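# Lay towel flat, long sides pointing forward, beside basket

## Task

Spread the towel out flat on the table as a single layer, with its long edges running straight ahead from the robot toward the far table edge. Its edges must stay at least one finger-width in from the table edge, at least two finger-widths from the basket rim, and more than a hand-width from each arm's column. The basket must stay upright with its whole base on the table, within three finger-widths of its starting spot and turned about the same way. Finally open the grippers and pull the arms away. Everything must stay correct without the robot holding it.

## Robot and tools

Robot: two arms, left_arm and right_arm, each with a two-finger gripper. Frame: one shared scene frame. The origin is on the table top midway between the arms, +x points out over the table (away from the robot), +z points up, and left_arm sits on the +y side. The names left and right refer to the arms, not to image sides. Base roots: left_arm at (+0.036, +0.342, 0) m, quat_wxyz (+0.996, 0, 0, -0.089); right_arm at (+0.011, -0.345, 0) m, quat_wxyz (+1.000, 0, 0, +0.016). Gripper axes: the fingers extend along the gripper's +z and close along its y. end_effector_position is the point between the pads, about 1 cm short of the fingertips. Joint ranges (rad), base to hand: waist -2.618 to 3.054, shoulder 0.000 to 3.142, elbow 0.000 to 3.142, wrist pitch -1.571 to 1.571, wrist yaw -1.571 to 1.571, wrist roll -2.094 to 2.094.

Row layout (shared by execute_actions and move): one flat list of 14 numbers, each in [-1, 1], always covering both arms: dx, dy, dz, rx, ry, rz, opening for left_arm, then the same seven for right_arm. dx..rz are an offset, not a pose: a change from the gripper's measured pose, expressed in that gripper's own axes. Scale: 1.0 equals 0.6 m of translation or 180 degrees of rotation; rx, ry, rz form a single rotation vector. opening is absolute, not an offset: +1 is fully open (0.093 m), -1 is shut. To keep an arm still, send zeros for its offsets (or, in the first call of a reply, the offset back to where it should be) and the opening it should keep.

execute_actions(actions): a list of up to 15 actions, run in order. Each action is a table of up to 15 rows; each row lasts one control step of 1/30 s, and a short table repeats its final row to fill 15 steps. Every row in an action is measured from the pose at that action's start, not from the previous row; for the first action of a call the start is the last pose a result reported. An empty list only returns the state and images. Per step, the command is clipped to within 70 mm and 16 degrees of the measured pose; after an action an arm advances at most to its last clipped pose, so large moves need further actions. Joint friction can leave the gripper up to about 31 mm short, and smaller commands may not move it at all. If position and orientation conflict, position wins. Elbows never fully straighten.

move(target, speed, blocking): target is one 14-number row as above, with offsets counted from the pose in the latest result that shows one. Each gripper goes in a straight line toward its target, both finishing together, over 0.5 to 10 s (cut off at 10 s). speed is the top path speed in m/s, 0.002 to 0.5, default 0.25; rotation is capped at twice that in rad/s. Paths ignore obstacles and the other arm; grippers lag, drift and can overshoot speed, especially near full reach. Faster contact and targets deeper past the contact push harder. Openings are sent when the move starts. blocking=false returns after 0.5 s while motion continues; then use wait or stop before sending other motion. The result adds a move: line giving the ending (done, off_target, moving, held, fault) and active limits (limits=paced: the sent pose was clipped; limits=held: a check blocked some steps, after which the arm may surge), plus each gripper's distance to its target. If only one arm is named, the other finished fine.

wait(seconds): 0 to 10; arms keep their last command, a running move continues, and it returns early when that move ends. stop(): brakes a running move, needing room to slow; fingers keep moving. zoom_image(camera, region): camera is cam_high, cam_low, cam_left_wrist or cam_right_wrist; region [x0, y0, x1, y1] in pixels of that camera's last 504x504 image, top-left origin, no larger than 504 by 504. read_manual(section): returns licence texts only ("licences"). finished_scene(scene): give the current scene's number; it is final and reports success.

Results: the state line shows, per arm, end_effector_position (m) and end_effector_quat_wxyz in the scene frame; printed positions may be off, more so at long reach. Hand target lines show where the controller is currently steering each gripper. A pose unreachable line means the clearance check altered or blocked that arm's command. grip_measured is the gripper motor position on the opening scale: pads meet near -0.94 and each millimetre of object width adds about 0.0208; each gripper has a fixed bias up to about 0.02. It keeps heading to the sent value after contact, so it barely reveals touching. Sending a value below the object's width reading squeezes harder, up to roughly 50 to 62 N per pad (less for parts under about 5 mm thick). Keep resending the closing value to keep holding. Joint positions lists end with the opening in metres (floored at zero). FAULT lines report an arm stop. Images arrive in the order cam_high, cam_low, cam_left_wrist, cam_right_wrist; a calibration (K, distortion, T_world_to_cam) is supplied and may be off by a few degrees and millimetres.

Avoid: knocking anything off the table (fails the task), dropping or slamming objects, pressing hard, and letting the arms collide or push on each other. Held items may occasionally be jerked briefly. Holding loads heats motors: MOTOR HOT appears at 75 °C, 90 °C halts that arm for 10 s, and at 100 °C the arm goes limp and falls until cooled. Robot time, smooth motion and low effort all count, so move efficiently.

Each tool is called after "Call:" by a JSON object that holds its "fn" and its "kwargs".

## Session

Call:
{"fn": "execute_actions", "kwargs": {"actions": []}}

Scene clock: 0.00 s.
left_arm: end_effector_position=(+0.5198, +0.6333, +0.2234) grip_measured=+1.000 end_effector_quat_wxyz=(-0.421, +0.714, -0.261, +0.494) | right_arm: end_effector_position=(+0.2574, -0.3993, +0.3707) grip_measured=+1.000 end_effector_quat_wxyz=(+0.194, +0.850, +0.414, +0.263)
Joint positions: left_arm=[ 0.797  1.875  1.212  0.5    0.26  -2.043  0.093] | right_arm=[-0.273  1.276  1.922 -1.551 -0.035  2.007  0.093]
Joint velocities: left_arm=[ 0.002  0.002 -0.002  0.022 -0.007  0.022  0.   ] | right_arm=[-0.002 -0.027  0.007 -0.007  0.022 -0.022  0.   ]
Motor temperatures (°C, as the motors report them): left_arm=[26 35 31 31 29 27] | right_arm=[26 29 32 29 26 28]
Hand target (left_arm): +0.520, +0.633, +0.223; -0.421, +0.714, -0.261, +0.494
Hand target (right_arm): +0.257, -0.399, +0.371; +0.194, +0.850, +0.414, +0.263
camera_calibration (this result's frames):
cam_left_wrist: T_world_to_cam=[[-0.0376209, 0.523718, 0.851061, -0.499781], [-0.0369631, -0.85181, 0.522545, 0.477645], [0.998608, -0.0117992, 0.0514041, -0.439268], [0, 0, 0, 1]] pos_world=[0.437509, 0.663424, 0.198333]
cam_right_wrist: T_world_to_cam=[[-0.597938, 0.581949, -0.551186, 0.586335], [0.205405, 0.775943, 0.596423, 0.0730943], [0.774777, 0.243408, -0.583501, 0.197977], [0, 0, 0, 1]] pos_world=[0.18219, -0.446123, 0.395104]

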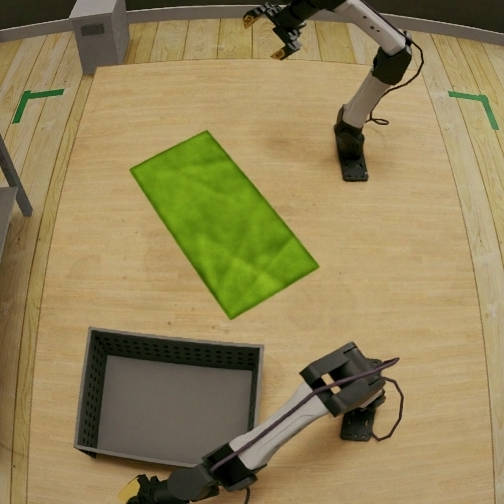

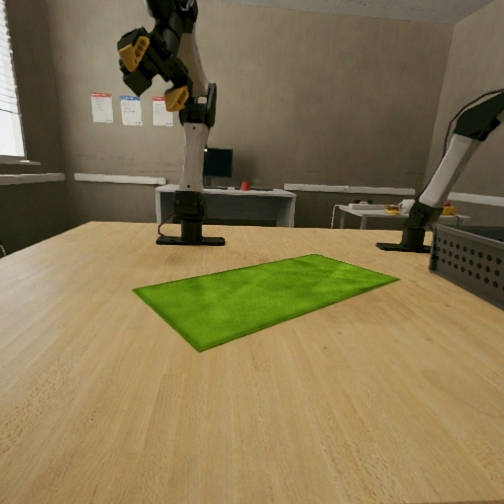

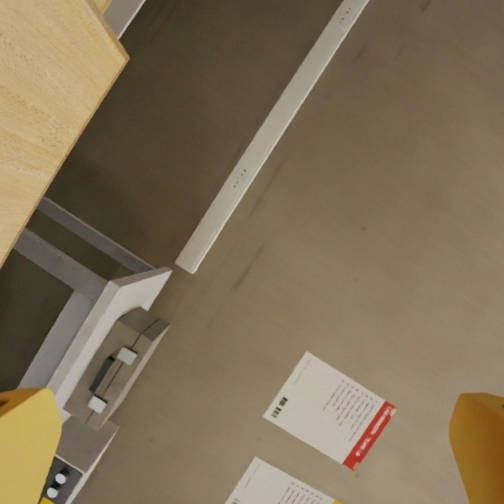

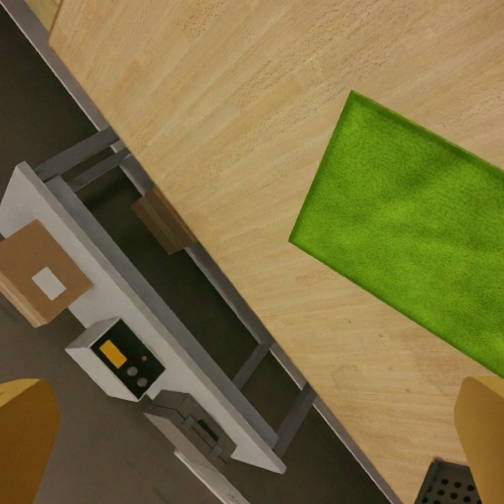

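Call:
{"fn": "move", "kwargs": {"target": [0,0,-0.2,0,0,0.6,0,0.006,-0.113,0.5,0.224,0.035,-0.39,0], "speed": 0.35}}

Scene clock: 26.37 s.
left_arm: end_effector_position=(+0.4149, +0.5933, +0.2439) grip_measured=+0.002 end_effector_quat_wxyz=(+0.647, -0.213, +0.730, +0.050) | right_arm: end_effector_position=(+0.3912, -0.3961, +0.0949) grip_measured=+0.002 end_effector_quat_wxyz=(-0.013, +0.475, +0.880, -0.003)
Joint positions: left_arm=[ 0.889  1.445  0.828  0.449  0.346 -0.15   0.045] | right_arm=[-0.168  2.034  1.745 -1.307 -0.003  0.856  0.045]
Joint velocities: left_arm=[ 0.002 -0.002 -0.017 -0.037  0.007 -0.051 -0.001] | right_arm=[-0.002 -0.012 -0.012  0.066 -0.007 -0.022  0.001]
Motor temperatures (°C, as the motors report them): left_arm=[26 40 34 37 29 27] | right_arm=[26 29 33 32 26 28]
Hand target (left_arm): +0.410, +0.591, +0.244; +0.647, -0.208, +0.732, +0.051
Hand target (right_arm): +0.400, -0.395, +0.097; +0.000, +0.466, +0.885, -0.003
Off the commanded pose (left_arm): 0.007 m, 1 deg.
Off the commanded pose (right_arm): 0.012 m, 2 deg.
move: off_target (right_arm)
camera_calibration (this result's frames):
cam_left_wrist: T_world_to_cam=[[0.386973, -0.896511, 0.215683, 0.321137], [-0.435529, -0.383878, -0.814219, 0.642738], [0.812752, 0.221144, -0.539007, -0.25313], [0, 0, 0, 1]] pos_world=[0.361391, 0.590615, 0.317626]
cam_right_wrist: T_world_to_cam=[[-0.836866, -0.547264, 0.0125476, 0.105157], [-0.484399, 0.751022, 0.44869, 0.481625], [-0.254976, 0.369416, -0.893599, 0.414726], [0, 0, 0, 1]] pos_world=[0.427046, -0.457369, 0.153179]

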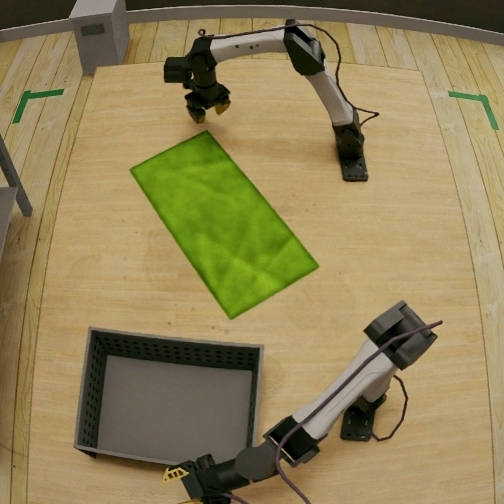

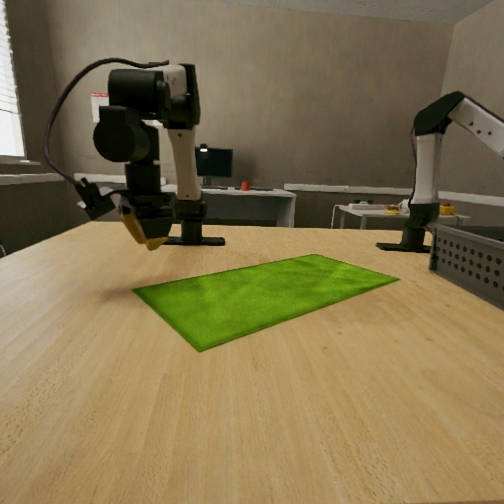

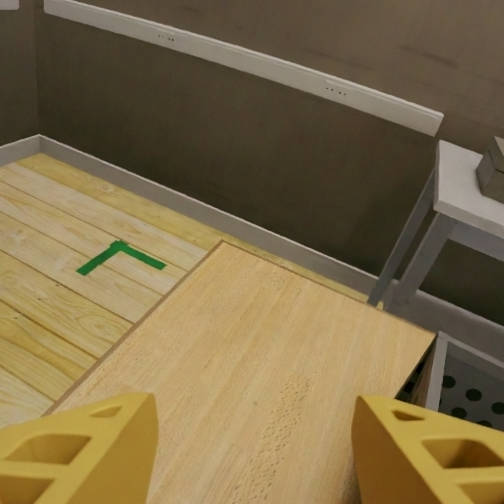

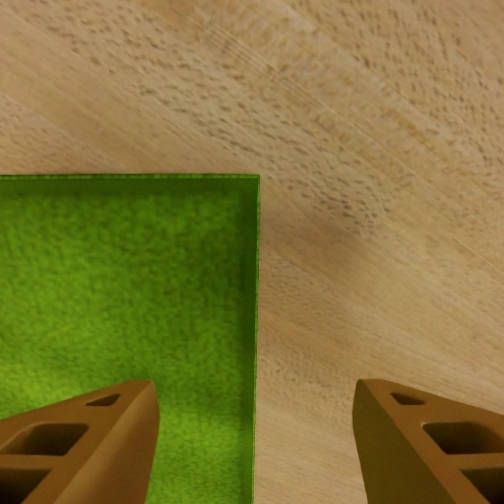

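Call:
{"fn": "move", "kwargs": {"target": [0.247,-0.667,-0.405,0.259,0.415,0.396,0,0,0.015,0.09,0,0,0,0], "speed": 0.3}}

Call:
{"fn": "move", "kwargs": {"target": [0,0,0.19,0,0,0,0,0,0,0.07,0,0,0,0], "speed": 0.12}}

Call:
{"fn": "move", "kwargs": {"target": [0,0,0,0,0,0,0,0,0,0.02,0,0,0,-1]}}

Scene clock: 40.90 s.
left_arm: end_effector_position=(+0.3369, +0.1106, +0.2212) grip_measured=+0.002 end_effector_quat_wxyz=(+0.085, +0.449, +0.889, -0.029) | right_arm: end_effector_position=(+0.3973, -0.3969, +0.0514) grip_measured=+0.002 end_effector_quat_wxyz=(-0.006, +0.477, +0.879, -0.001)
Joint positions: left_arm=[-0.467  1.893  2.042 -1.543  0.026  0.289  0.045] | right_arm=[-0.168  2.069  1.622 -1.137 -0.002  0.861  0.045]
Joint velocities: left_arm=[ 0.022  0.002 -0.002 -0.051 -0.081  0.051  0.   ] | right_arm=[ 0.017  0.002 -0.037  0.007 -0.022 -0.051 -0.001]
Motor temperatures (°C, as the motors report them): left_arm=[26 40 35 38 29 27] | right_arm=[26 33 35 31 26 28]
Hand target (left_arm): +0.336, +0.108, +0.224; +0.084, +0.453, +0.887, -0.035
Hand target (right_arm): +0.397, -0.391, +0.041; -0.013, +0.475, +0.880, -0.003
Off the commanded pose (left_arm): 0.007 m, 10 deg.
Off the commanded pose (right_arm): 0.012 m, 1 deg.
joint sent to its limit (left arm) — the command would take joint 4 (wrist pitch) past its lower limit, so that joint was sent only as far as its limit.
move: off_target (left_arm, right_arm)
camera_calibration (this result's frames):
cam_left_wrist: T_world_to_cam=[[-0.79394, -0.607035, -0.0341815, 0.344633], [-0.596059, 0.766035, 0.240633, 0.0985004], [-0.119888, 0.211422, -0.970014, 0.315387], [0, 0, 0, 1]] pos_world=[0.370141, 0.06707, 0.294007]
cam_right_wrist: T_world_to_cam=[[-0.839458, -0.543417, 0.00304055, 0.113352], [-0.486643, 0.754222, 0.440827, 0.507295], [-0.241846, 0.368576, -0.897587, 0.372445], [0, 0, 0, 1]] pos_world=[0.4321, -0.45829, 0.110328]

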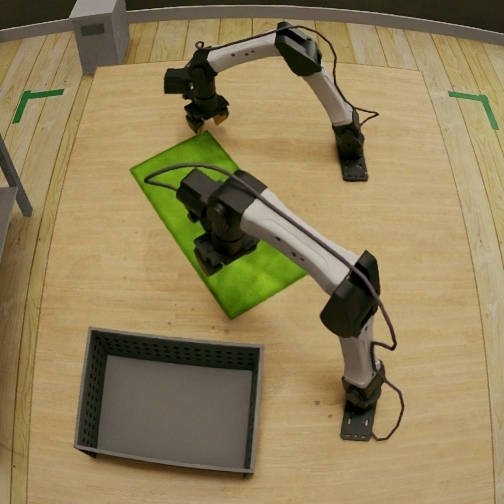

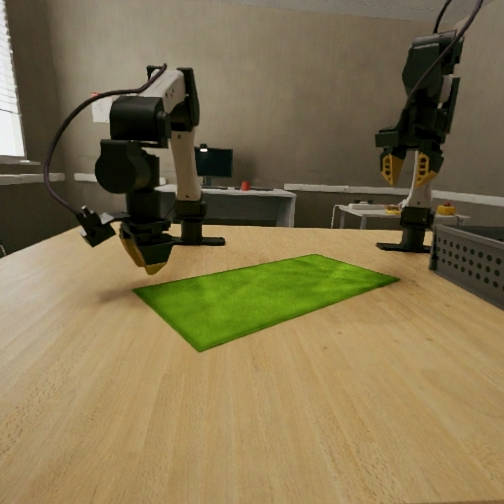

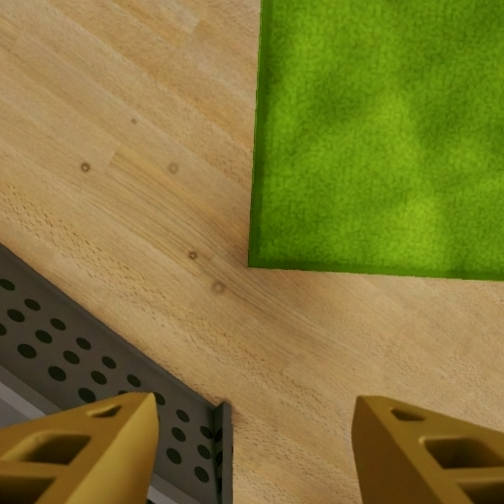

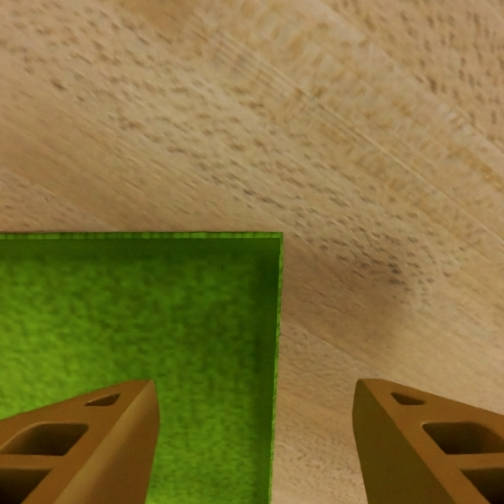

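Scene clock: 42.43 s.
left_arm: end_effector_position=(+0.3507, +0.1002, +0.1146) grip_measured=+0.002 end_effector_quat_wxyz=(+0.083, +0.450, +0.889, -0.028) | right_arm: end_effector_position=(+0.3956, -0.3967, +0.0186) grip_measured=+0.002 end_effector_quat_wxyz=(-0.007, +0.477, +0.879, -0.001)
Joint positions: left_arm=[-0.467  1.89   1.607 -1.113  0.026  0.289  0.045] | right_arm=[-0.168  2.097  1.53  -1.018 -0.002  0.861  0.045]
Joint velocities: left_arm=[ 0.007 -0.012  0.007 -0.037  0.081  0.066 -0.001] | right_arm=[-0.002 -0.022 -0.037  0.007  0.022 -0.051 -0.001]
Motor temperatures (°C, as the motors report them): left_arm=[26 40 35 37 29 27] | right_arm=[26 34 35 31 26 28]
Hand target (left_arm): +0.351, +0.098, +0.109; +0.085, +0.450, +0.889, -0.029
Hand target (right_arm): +0.397, -0.397, +0.009; -0.007, +0.477, +0.879, -0.001
Off the commanded pose (left_arm): 0.007 m, 0 deg.
Off the commanded pose (right_arm): 0.009 m, 0 deg.
move: done
camera_calibration (this result's frames):
cam_left_wrist: T_world_to_cam=[[-0.794022, -0.606973, -0.0333592, 0.345575], [-0.595469, 0.765591, 0.243491, 0.139872], [-0.122253, 0.213202, -0.969329, 0.216366], [0, 0, 0, 1]] pos_world=[0.384135, 0.0565403, 0.1872]
cam_right_wrist: T_world_to_cam=[[-0.839455, -0.543417, 0.00361952, 0.112116], [-0.48631, 0.754177, 0.441272, 0.520589], [-0.242524, 0.368667, -0.897366, 0.34278], [0, 0, 0, 1]] pos_world=[0.430416, -0.458062, 0.077472]

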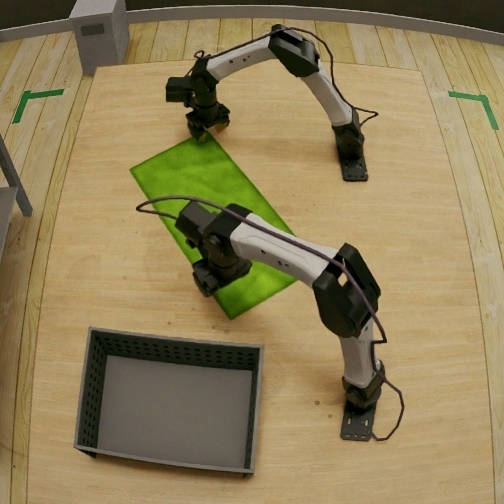

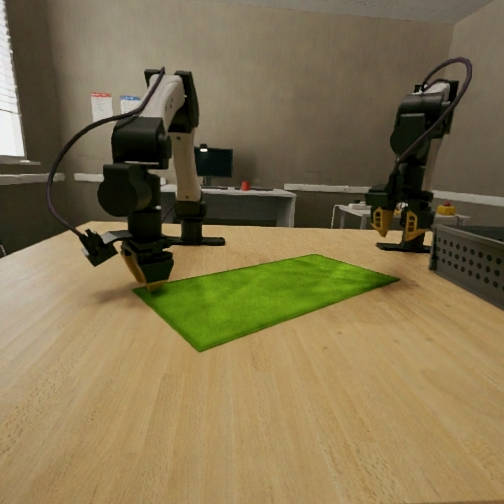

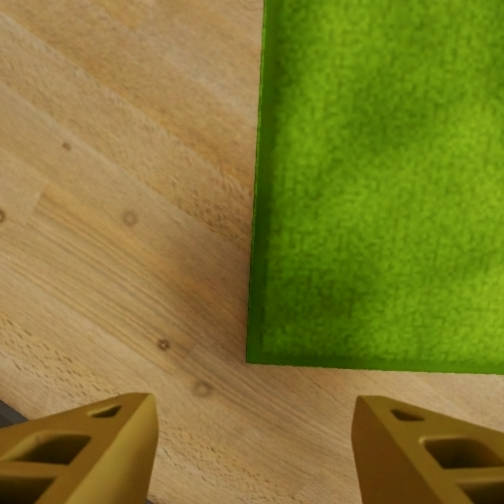

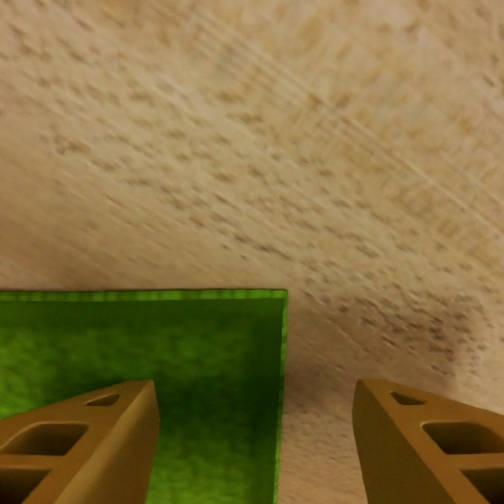

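Scene clock: 43.13 s.
left_arm: end_effector_position=(+0.3507, +0.1002, +0.1146) grip_measured=+0.002 end_effector_quat_wxyz=(+0.083, +0.450, +0.889, -0.028) | right_arm: end_effector_position=(+0.3984, -0.3970, +0.0176) grip_measured=-0.985 end_effector_quat_wxyz=(-0.001, +0.477, +0.879, +0.001)
Joint positions: left_arm=[-0.467  1.89   1.607 -1.113  0.026  0.289  0.045] | right_arm=[-0.168  2.097  1.526 -1.001 -0.003  0.861  0.   ]
Joint velocities: left_arm=[ 0.017  0.007 -0.017 -0.007 -0.081  0.037 -0.   ] | right_arm=[-0.002  0.007 -0.002 -0.051 -0.051 -0.051  0.   ]
Motor temperatures (°C, as the motors report them): left_arm=[26 40 35 37 29 27] | right_arm=[26 34 35 31 26 28]
Hand target (left_arm): +0.351, +0.100, +0.115; +0.083, +0.450, +0.889, -0.028
Hand target (right_arm): +0.395, -0.397, +0.007; -0.007, +0.477, +0.879, -0.001
Off the commanded pose (left_arm): 0.000 m, 0 deg.
Off the commanded pose (right_arm): 0.011 m, 1 deg.
move: off_target (right_arm)
camera_calibration (this result's frames):
cam_left_wrist: T_world_to_cam=[[-0.794022, -0.606973, -0.0333592, 0.345575], [-0.595469, 0.765591, 0.243491, 0.139872], [-0.122253, 0.213202, -0.969329, 0.216366], [0, 0, 0, 1]] pos_world=[0.384135, 0.0565403, 0.1872]
cam_right_wrist: T_world_to_cam=[[-0.839438, -0.543417, -0.00647141, 0.114459], [-0.491955, 0.754775, 0.433931, 0.525246], [-0.230921, 0.367441, -0.900923, 0.337605], [0, 0, 0, 1]] pos_world=[0.432438, -0.458294, 0.0769768]

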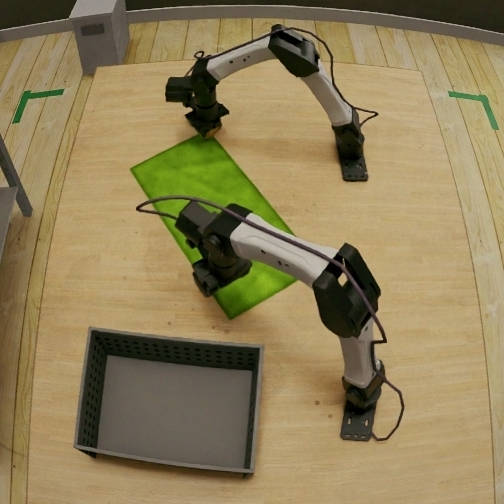

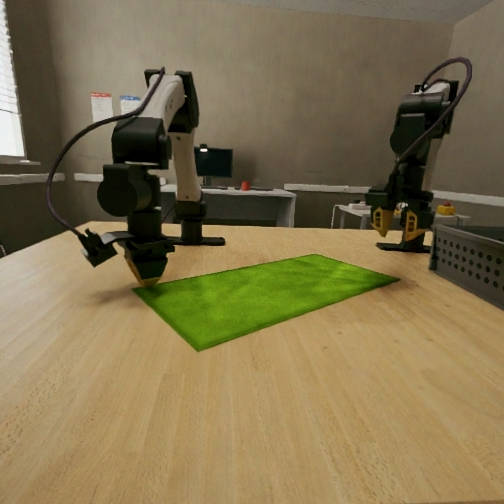

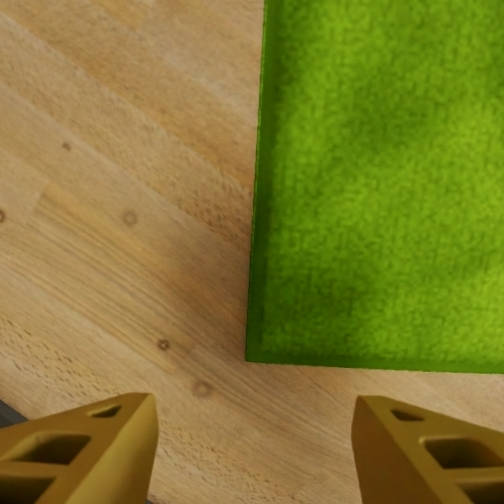

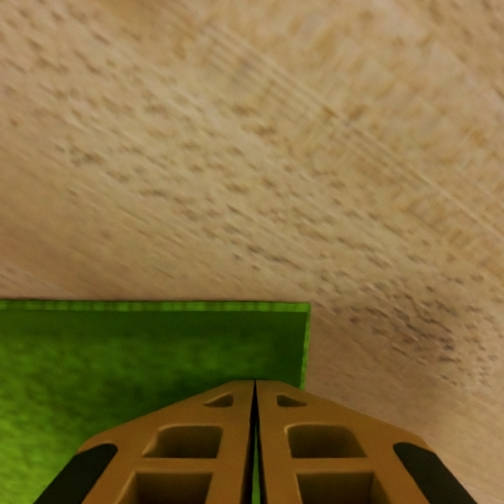

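Call:
{"fn": "move", "kwargs": {"target": [0.06,-0.015,0.117,0,0.053,0,0,0,0,0,0,0,0,0], "speed": 0.1}}

Call:
{"fn": "move", "kwargs": {"target": [0,0,0.08,0,0,0,0,0,0,0.045,0,0,0,0], "speed": 0.05}}

Call:
{"fn": "move", "kwargs": {"target": [0,0,0.03,0,0,0,-1,0,0,0.04,0,0,0,-1]}}

Call:
{"fn": "move", "kwargs": {"target": [0,0,-0.08,0,0,0,-1,0,0,-0.08,0,0,0,-1], "speed": 0.06}}

Scene clock: 59.13 s.
left_arm: end_effector_position=(+0.3313, +0.1167, +0.0447) grip_measured=+0.002 end_effector_quat_wxyz=(+0.007, +0.451, +0.893, +0.003) | right_arm: end_effector_position=(+0.3955, -0.3984, +0.0176) grip_measured=-0.002 end_effector_quat_wxyz=(-0.004, +0.477, +0.879, -0.006)
Joint positions: left_arm=[-0.479  1.982  1.467 -1.043 -0.009  0.278  0.045] | right_arm=[-0.168  2.097  1.526 -1.012  0.008  0.861  0.045]
Joint velocities: left_arm=[-0.017 -0.002  0.002  0.022 -0.066 -0.037 -0.   ] | right_arm=[-0.002  0.002 -0.002  0.007 -0.022 -0.081 -0.   ]
Motor temperatures (°C, as the motors report them): left_arm=[26 41 35 35 29 27] | right_arm=[26 37 35 30 26 28]
Hand target (left_arm): +0.331, +0.116, +0.039; +0.009, +0.449, +0.893, +0.009
Hand target (right_arm): +0.398, -0.397, +0.018; -0.001, +0.477, +0.879, +0.001
Off the commanded pose (left_arm): 0.006 m, 1 deg.
Off the commanded pose (right_arm): 0.003 m, 1 deg.
move: done
camera_calibration (this result's frames):
cam_left_wrist: T_world_to_cam=[[-0.795773, -0.605129, -0.0237574, 0.337725], [-0.562545, 0.724107, 0.399013, 0.119762], [-0.224252, 0.330889, -0.916637, 0.160438], [0, 0, 0, 1]] pos_world=[0.372103, 0.0645594, 0.1073]
cam_right_wrist: T_world_to_cam=[[-0.839388, -0.54346, 0.00887966, 0.110945], [-0.486629, 0.758688, 0.433111, 0.524352], [-0.242115, 0.359228, -0.901297, 0.338638], [0, 0, 0, 1]] pos_world=[0.43028, -0.459173, 0.0771252]

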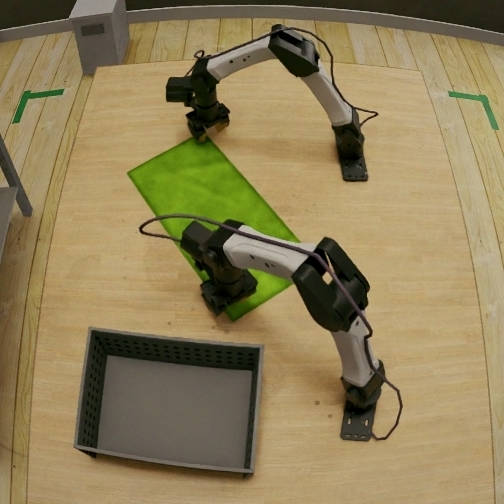

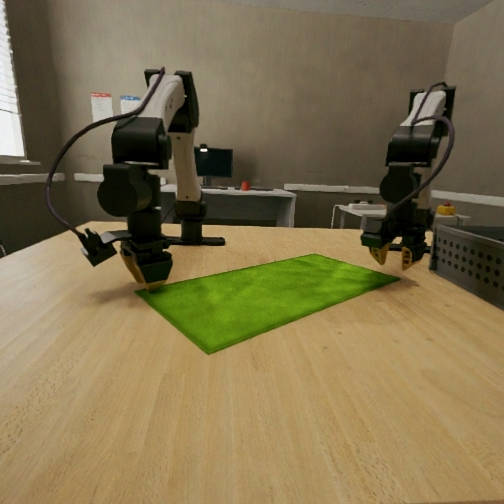

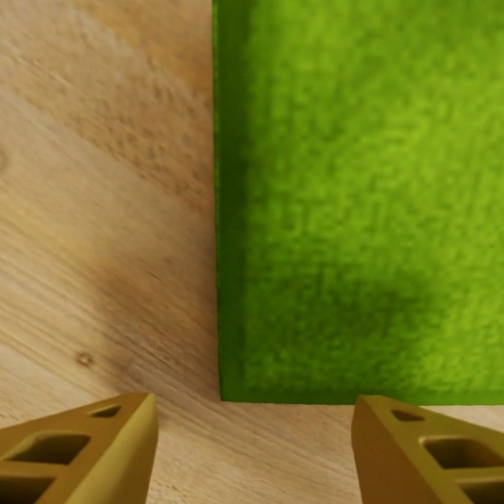

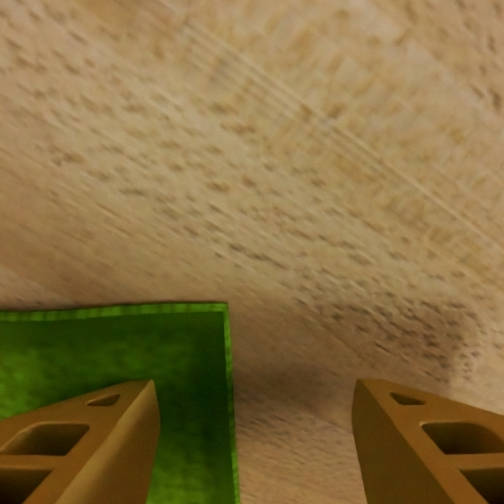

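Scene clock: 60.33 s.
left_arm: end_effector_position=(+0.3299, +0.1176, +0.0167) grip_measured=+0.002 end_effector_quat_wxyz=(+0.005, +0.451, +0.893, +0.004) | right_arm: end_effector_position=(+0.3954, -0.3987, +0.0160) grip_measured=-0.002 end_effector_quat_wxyz=(-0.003, +0.477, +0.879, -0.006)
Joint positions: left_arm=[-0.479  2.015  1.397 -0.945 -0.009  0.278  0.045] | right_arm=[-0.168  2.097  1.519 -1.003  0.009  0.861  0.045]
Joint velocities: left_arm=[-0.027 -0.002  0.002 -0.022 -0.007 -0.081 -0.001] | right_arm=[ 0.017  0.007  0.012 -0.051 -0.051  0.007  0.   ]
Motor temperatures (°C, as the motors report them): left_arm=[26 41 35 35 29 27] | right_arm=[26 37 35 30 26 28]
Hand target (left_arm): +0.331, +0.118, -0.002; +0.006, +0.451, +0.893, +0.004
Hand target (right_arm): +0.394, -0.399, -0.008; -0.005, +0.477, +0.879, -0.006
Off the commanded pose (left_arm): 0.020 m, 0 deg.
Off the commanded pose (right_arm): 0.025 m, 0 deg.
move: off_target (left_arm, right_arm)
camera_calibration (this result's frames):
cam_left_wrist: T_world_to_cam=[[-0.795871, -0.605063, -0.0220983, 0.336562], [-0.560873, 0.723015, 0.403323, 0.128971], [-0.228059, 0.333388, -0.914791, 0.135095], [0, 0, 0, 1]] pos_world=[0.371006, 0.0653544, 0.0790045]
cam_right_wrist: T_world_to_cam=[[-0.839397, -0.543457, 0.00813665, 0.110799], [-0.487532, 0.759466, 0.430725, 0.525937], [-0.24026, 0.357583, -0.902446, 0.335868], [0, 0, 0, 1]] pos_world=[0.430111, -0.459317, 0.0756674]

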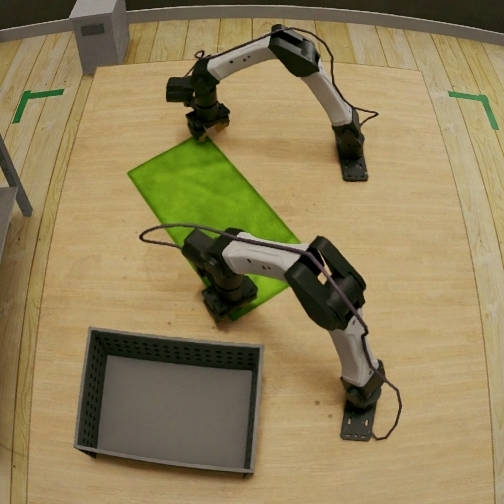

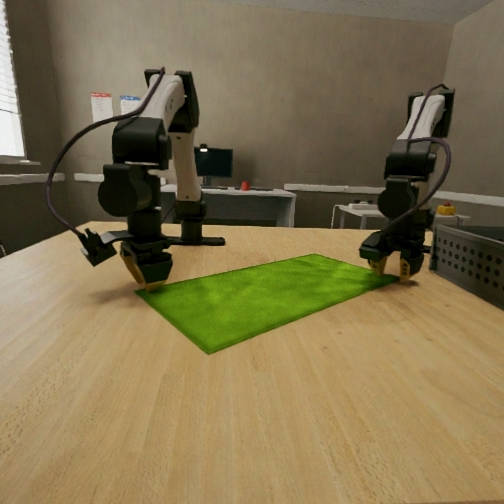

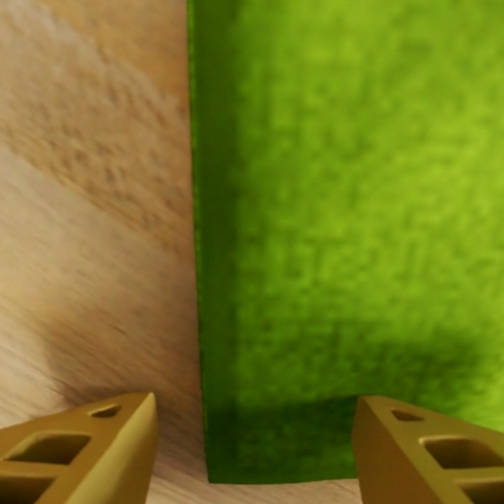

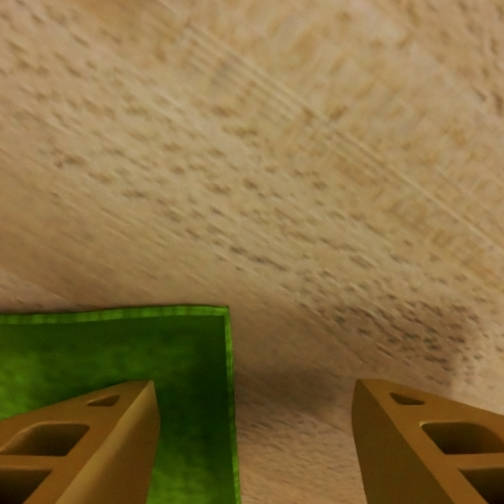

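Scene clock: 61.03 s.
left_arm: end_effector_position=(+0.3264, +0.1139, +0.0167) grip_measured=-0.984 end_effector_quat_wxyz=(+0.003, +0.452, +0.892, -0.007) | right_arm: end_effector_position=(+0.3971, -0.3972, +0.0160) grip_measured=-0.985 end_effector_quat_wxyz=(+0.001, +0.477, +0.879, +0.000)
Joint positions: left_arm=[-0.483  2.013  1.395 -0.945  0.013  0.278  0.   ] | right_arm=[-0.167  2.092  1.513 -0.99   0.     0.861  0.   ]
Joint velocities: left_arm=[-0.017 -0.017 -0.007 -0.037 -0.066 -0.022  0.   ] | right_arm=[-0.007 -0.012 -0.002 -0.007 -0.022  0.051  0.   ]
Motor temperatures (°C, as the motors report them): left_arm=[26 41 35 35 29 27] | right_arm=[26 37 35 30 26 28]
Hand target (left_arm): +0.329, +0.118, -0.000; +0.004, +0.451, +0.893, +0.004
Hand target (right_arm): +0.394, -0.399, -0.007; -0.004, +0.477, +0.879, -0.006
Off the commanded pose (left_arm): 0.019 m, 1 deg.
Off the commanded pose (right_arm): 0.024 m, 1 deg.
move: off_target (left_arm, right_arm)
camera_calibration (this result's frames):
cam_left_wrist: T_world_to_cam=[[-0.79844, -0.602074, -0.000639603, 0.331605], [-0.552412, 0.732158, 0.398479, 0.125951], [-0.239446, 0.318515, -0.917177, 0.140979], [0, 0, 0, 1]] pos_world=[0.368101, 0.062531, 0.0793262]
cam_right_wrist: T_world_to_cam=[[-0.839222, -0.543756, -0.00593127, 0.113053], [-0.492882, 0.756006, 0.430724, 0.52635], [-0.229725, 0.364396, -0.902464, 0.334342], [0, 0, 0, 1]] pos_world=[0.431111, -0.458284, 0.0756912]

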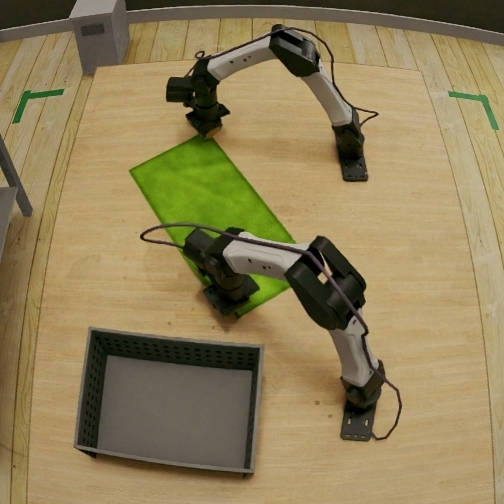

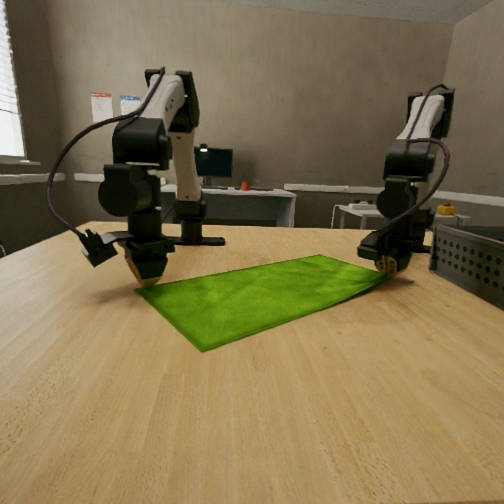

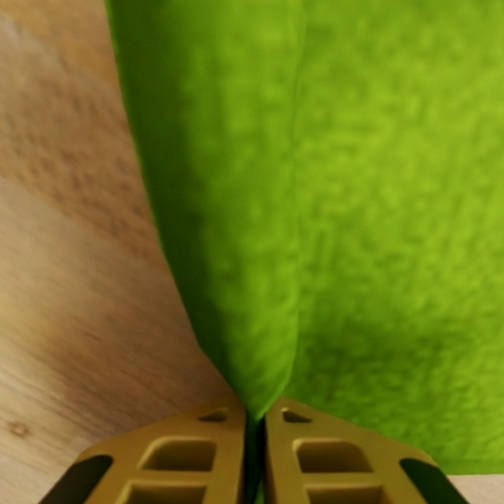

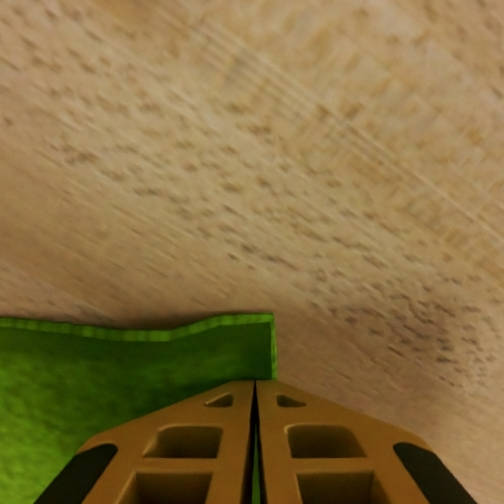

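Scene clock: 62.33 s.
left_arm: end_effector_position=(+0.3233, +0.1158, +0.0507) grip_measured=-0.984 end_effector_quat_wxyz=(-0.010, +0.452, +0.892, -0.006) | right_arm: end_effector_position=(+0.3943, -0.3968, +0.0502) grip_measured=-0.985 end_effector_quat_wxyz=(-0.011, +0.477, +0.879, -0.004)
Joint positions: left_arm=[-0.483  1.982  1.492 -1.098  0.016  0.278  0.   ] | right_arm=[-0.167  2.068  1.616 -1.142  0.     0.861  0.   ]
Joint velocities: left_arm=[-0.002 -0.002 -0.012 -0.066 -0.007 -0.051  0.   ] | right_arm=[-0.007 -0.007  0.002 -0.095  0.007 -0.007  0.   ]
Motor temperatures (°C, as the motors report them): left_arm=[26 41 35 35 29 27] | right_arm=[26 37 35 30 26 28]
Hand target (left_arm): +0.326, +0.114, +0.065; +0.003, +0.452, +0.892, -0.007
Hand target (right_arm): +0.397, -0.397, +0.064; +0.001, +0.477, +0.879, +0.000
Off the commanded pose (left_arm): 0.014 m, 1 deg.
Off the commanded pose (right_arm): 0.014 m, 1 deg.
move: off_target (left_arm, right_arm)
camera_calibration (this result's frames):
cam_left_wrist: T_world_to_cam=[[-0.798354, -0.602134, 0.00812921, 0.329855], [-0.543711, 0.726564, 0.4201, 0.106038], [-0.258863, 0.330968, -0.907442, 0.175213], [0, 0, 0, 1]] pos_world=[0.366351, 0.0635837, 0.111767]
cam_right_wrist: T_world_to_cam=[[-0.839142, -0.543767, 0.012595, 0.11016], [-0.482288, 0.754574, 0.444991, 0.504541], [-0.251475, 0.367336, -0.895446, 0.373742], [0, 0, 0, 1]] pos_world=[0.42976, -0.458101, 0.108763]

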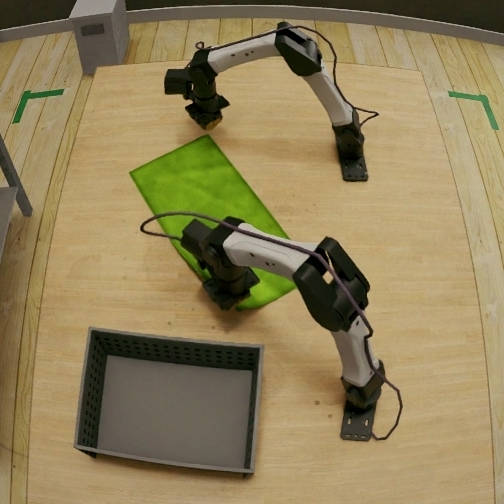

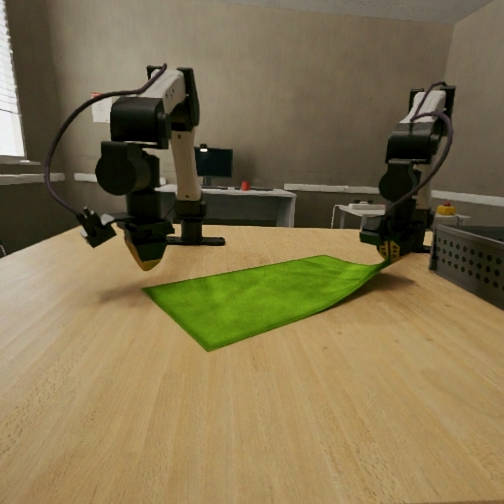

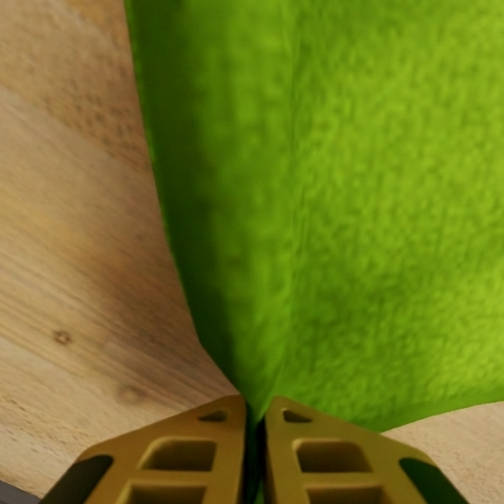

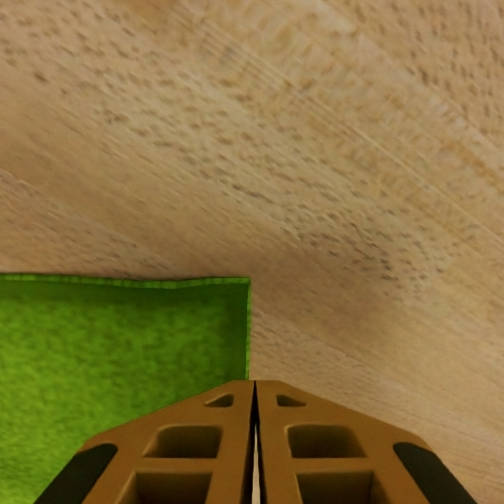

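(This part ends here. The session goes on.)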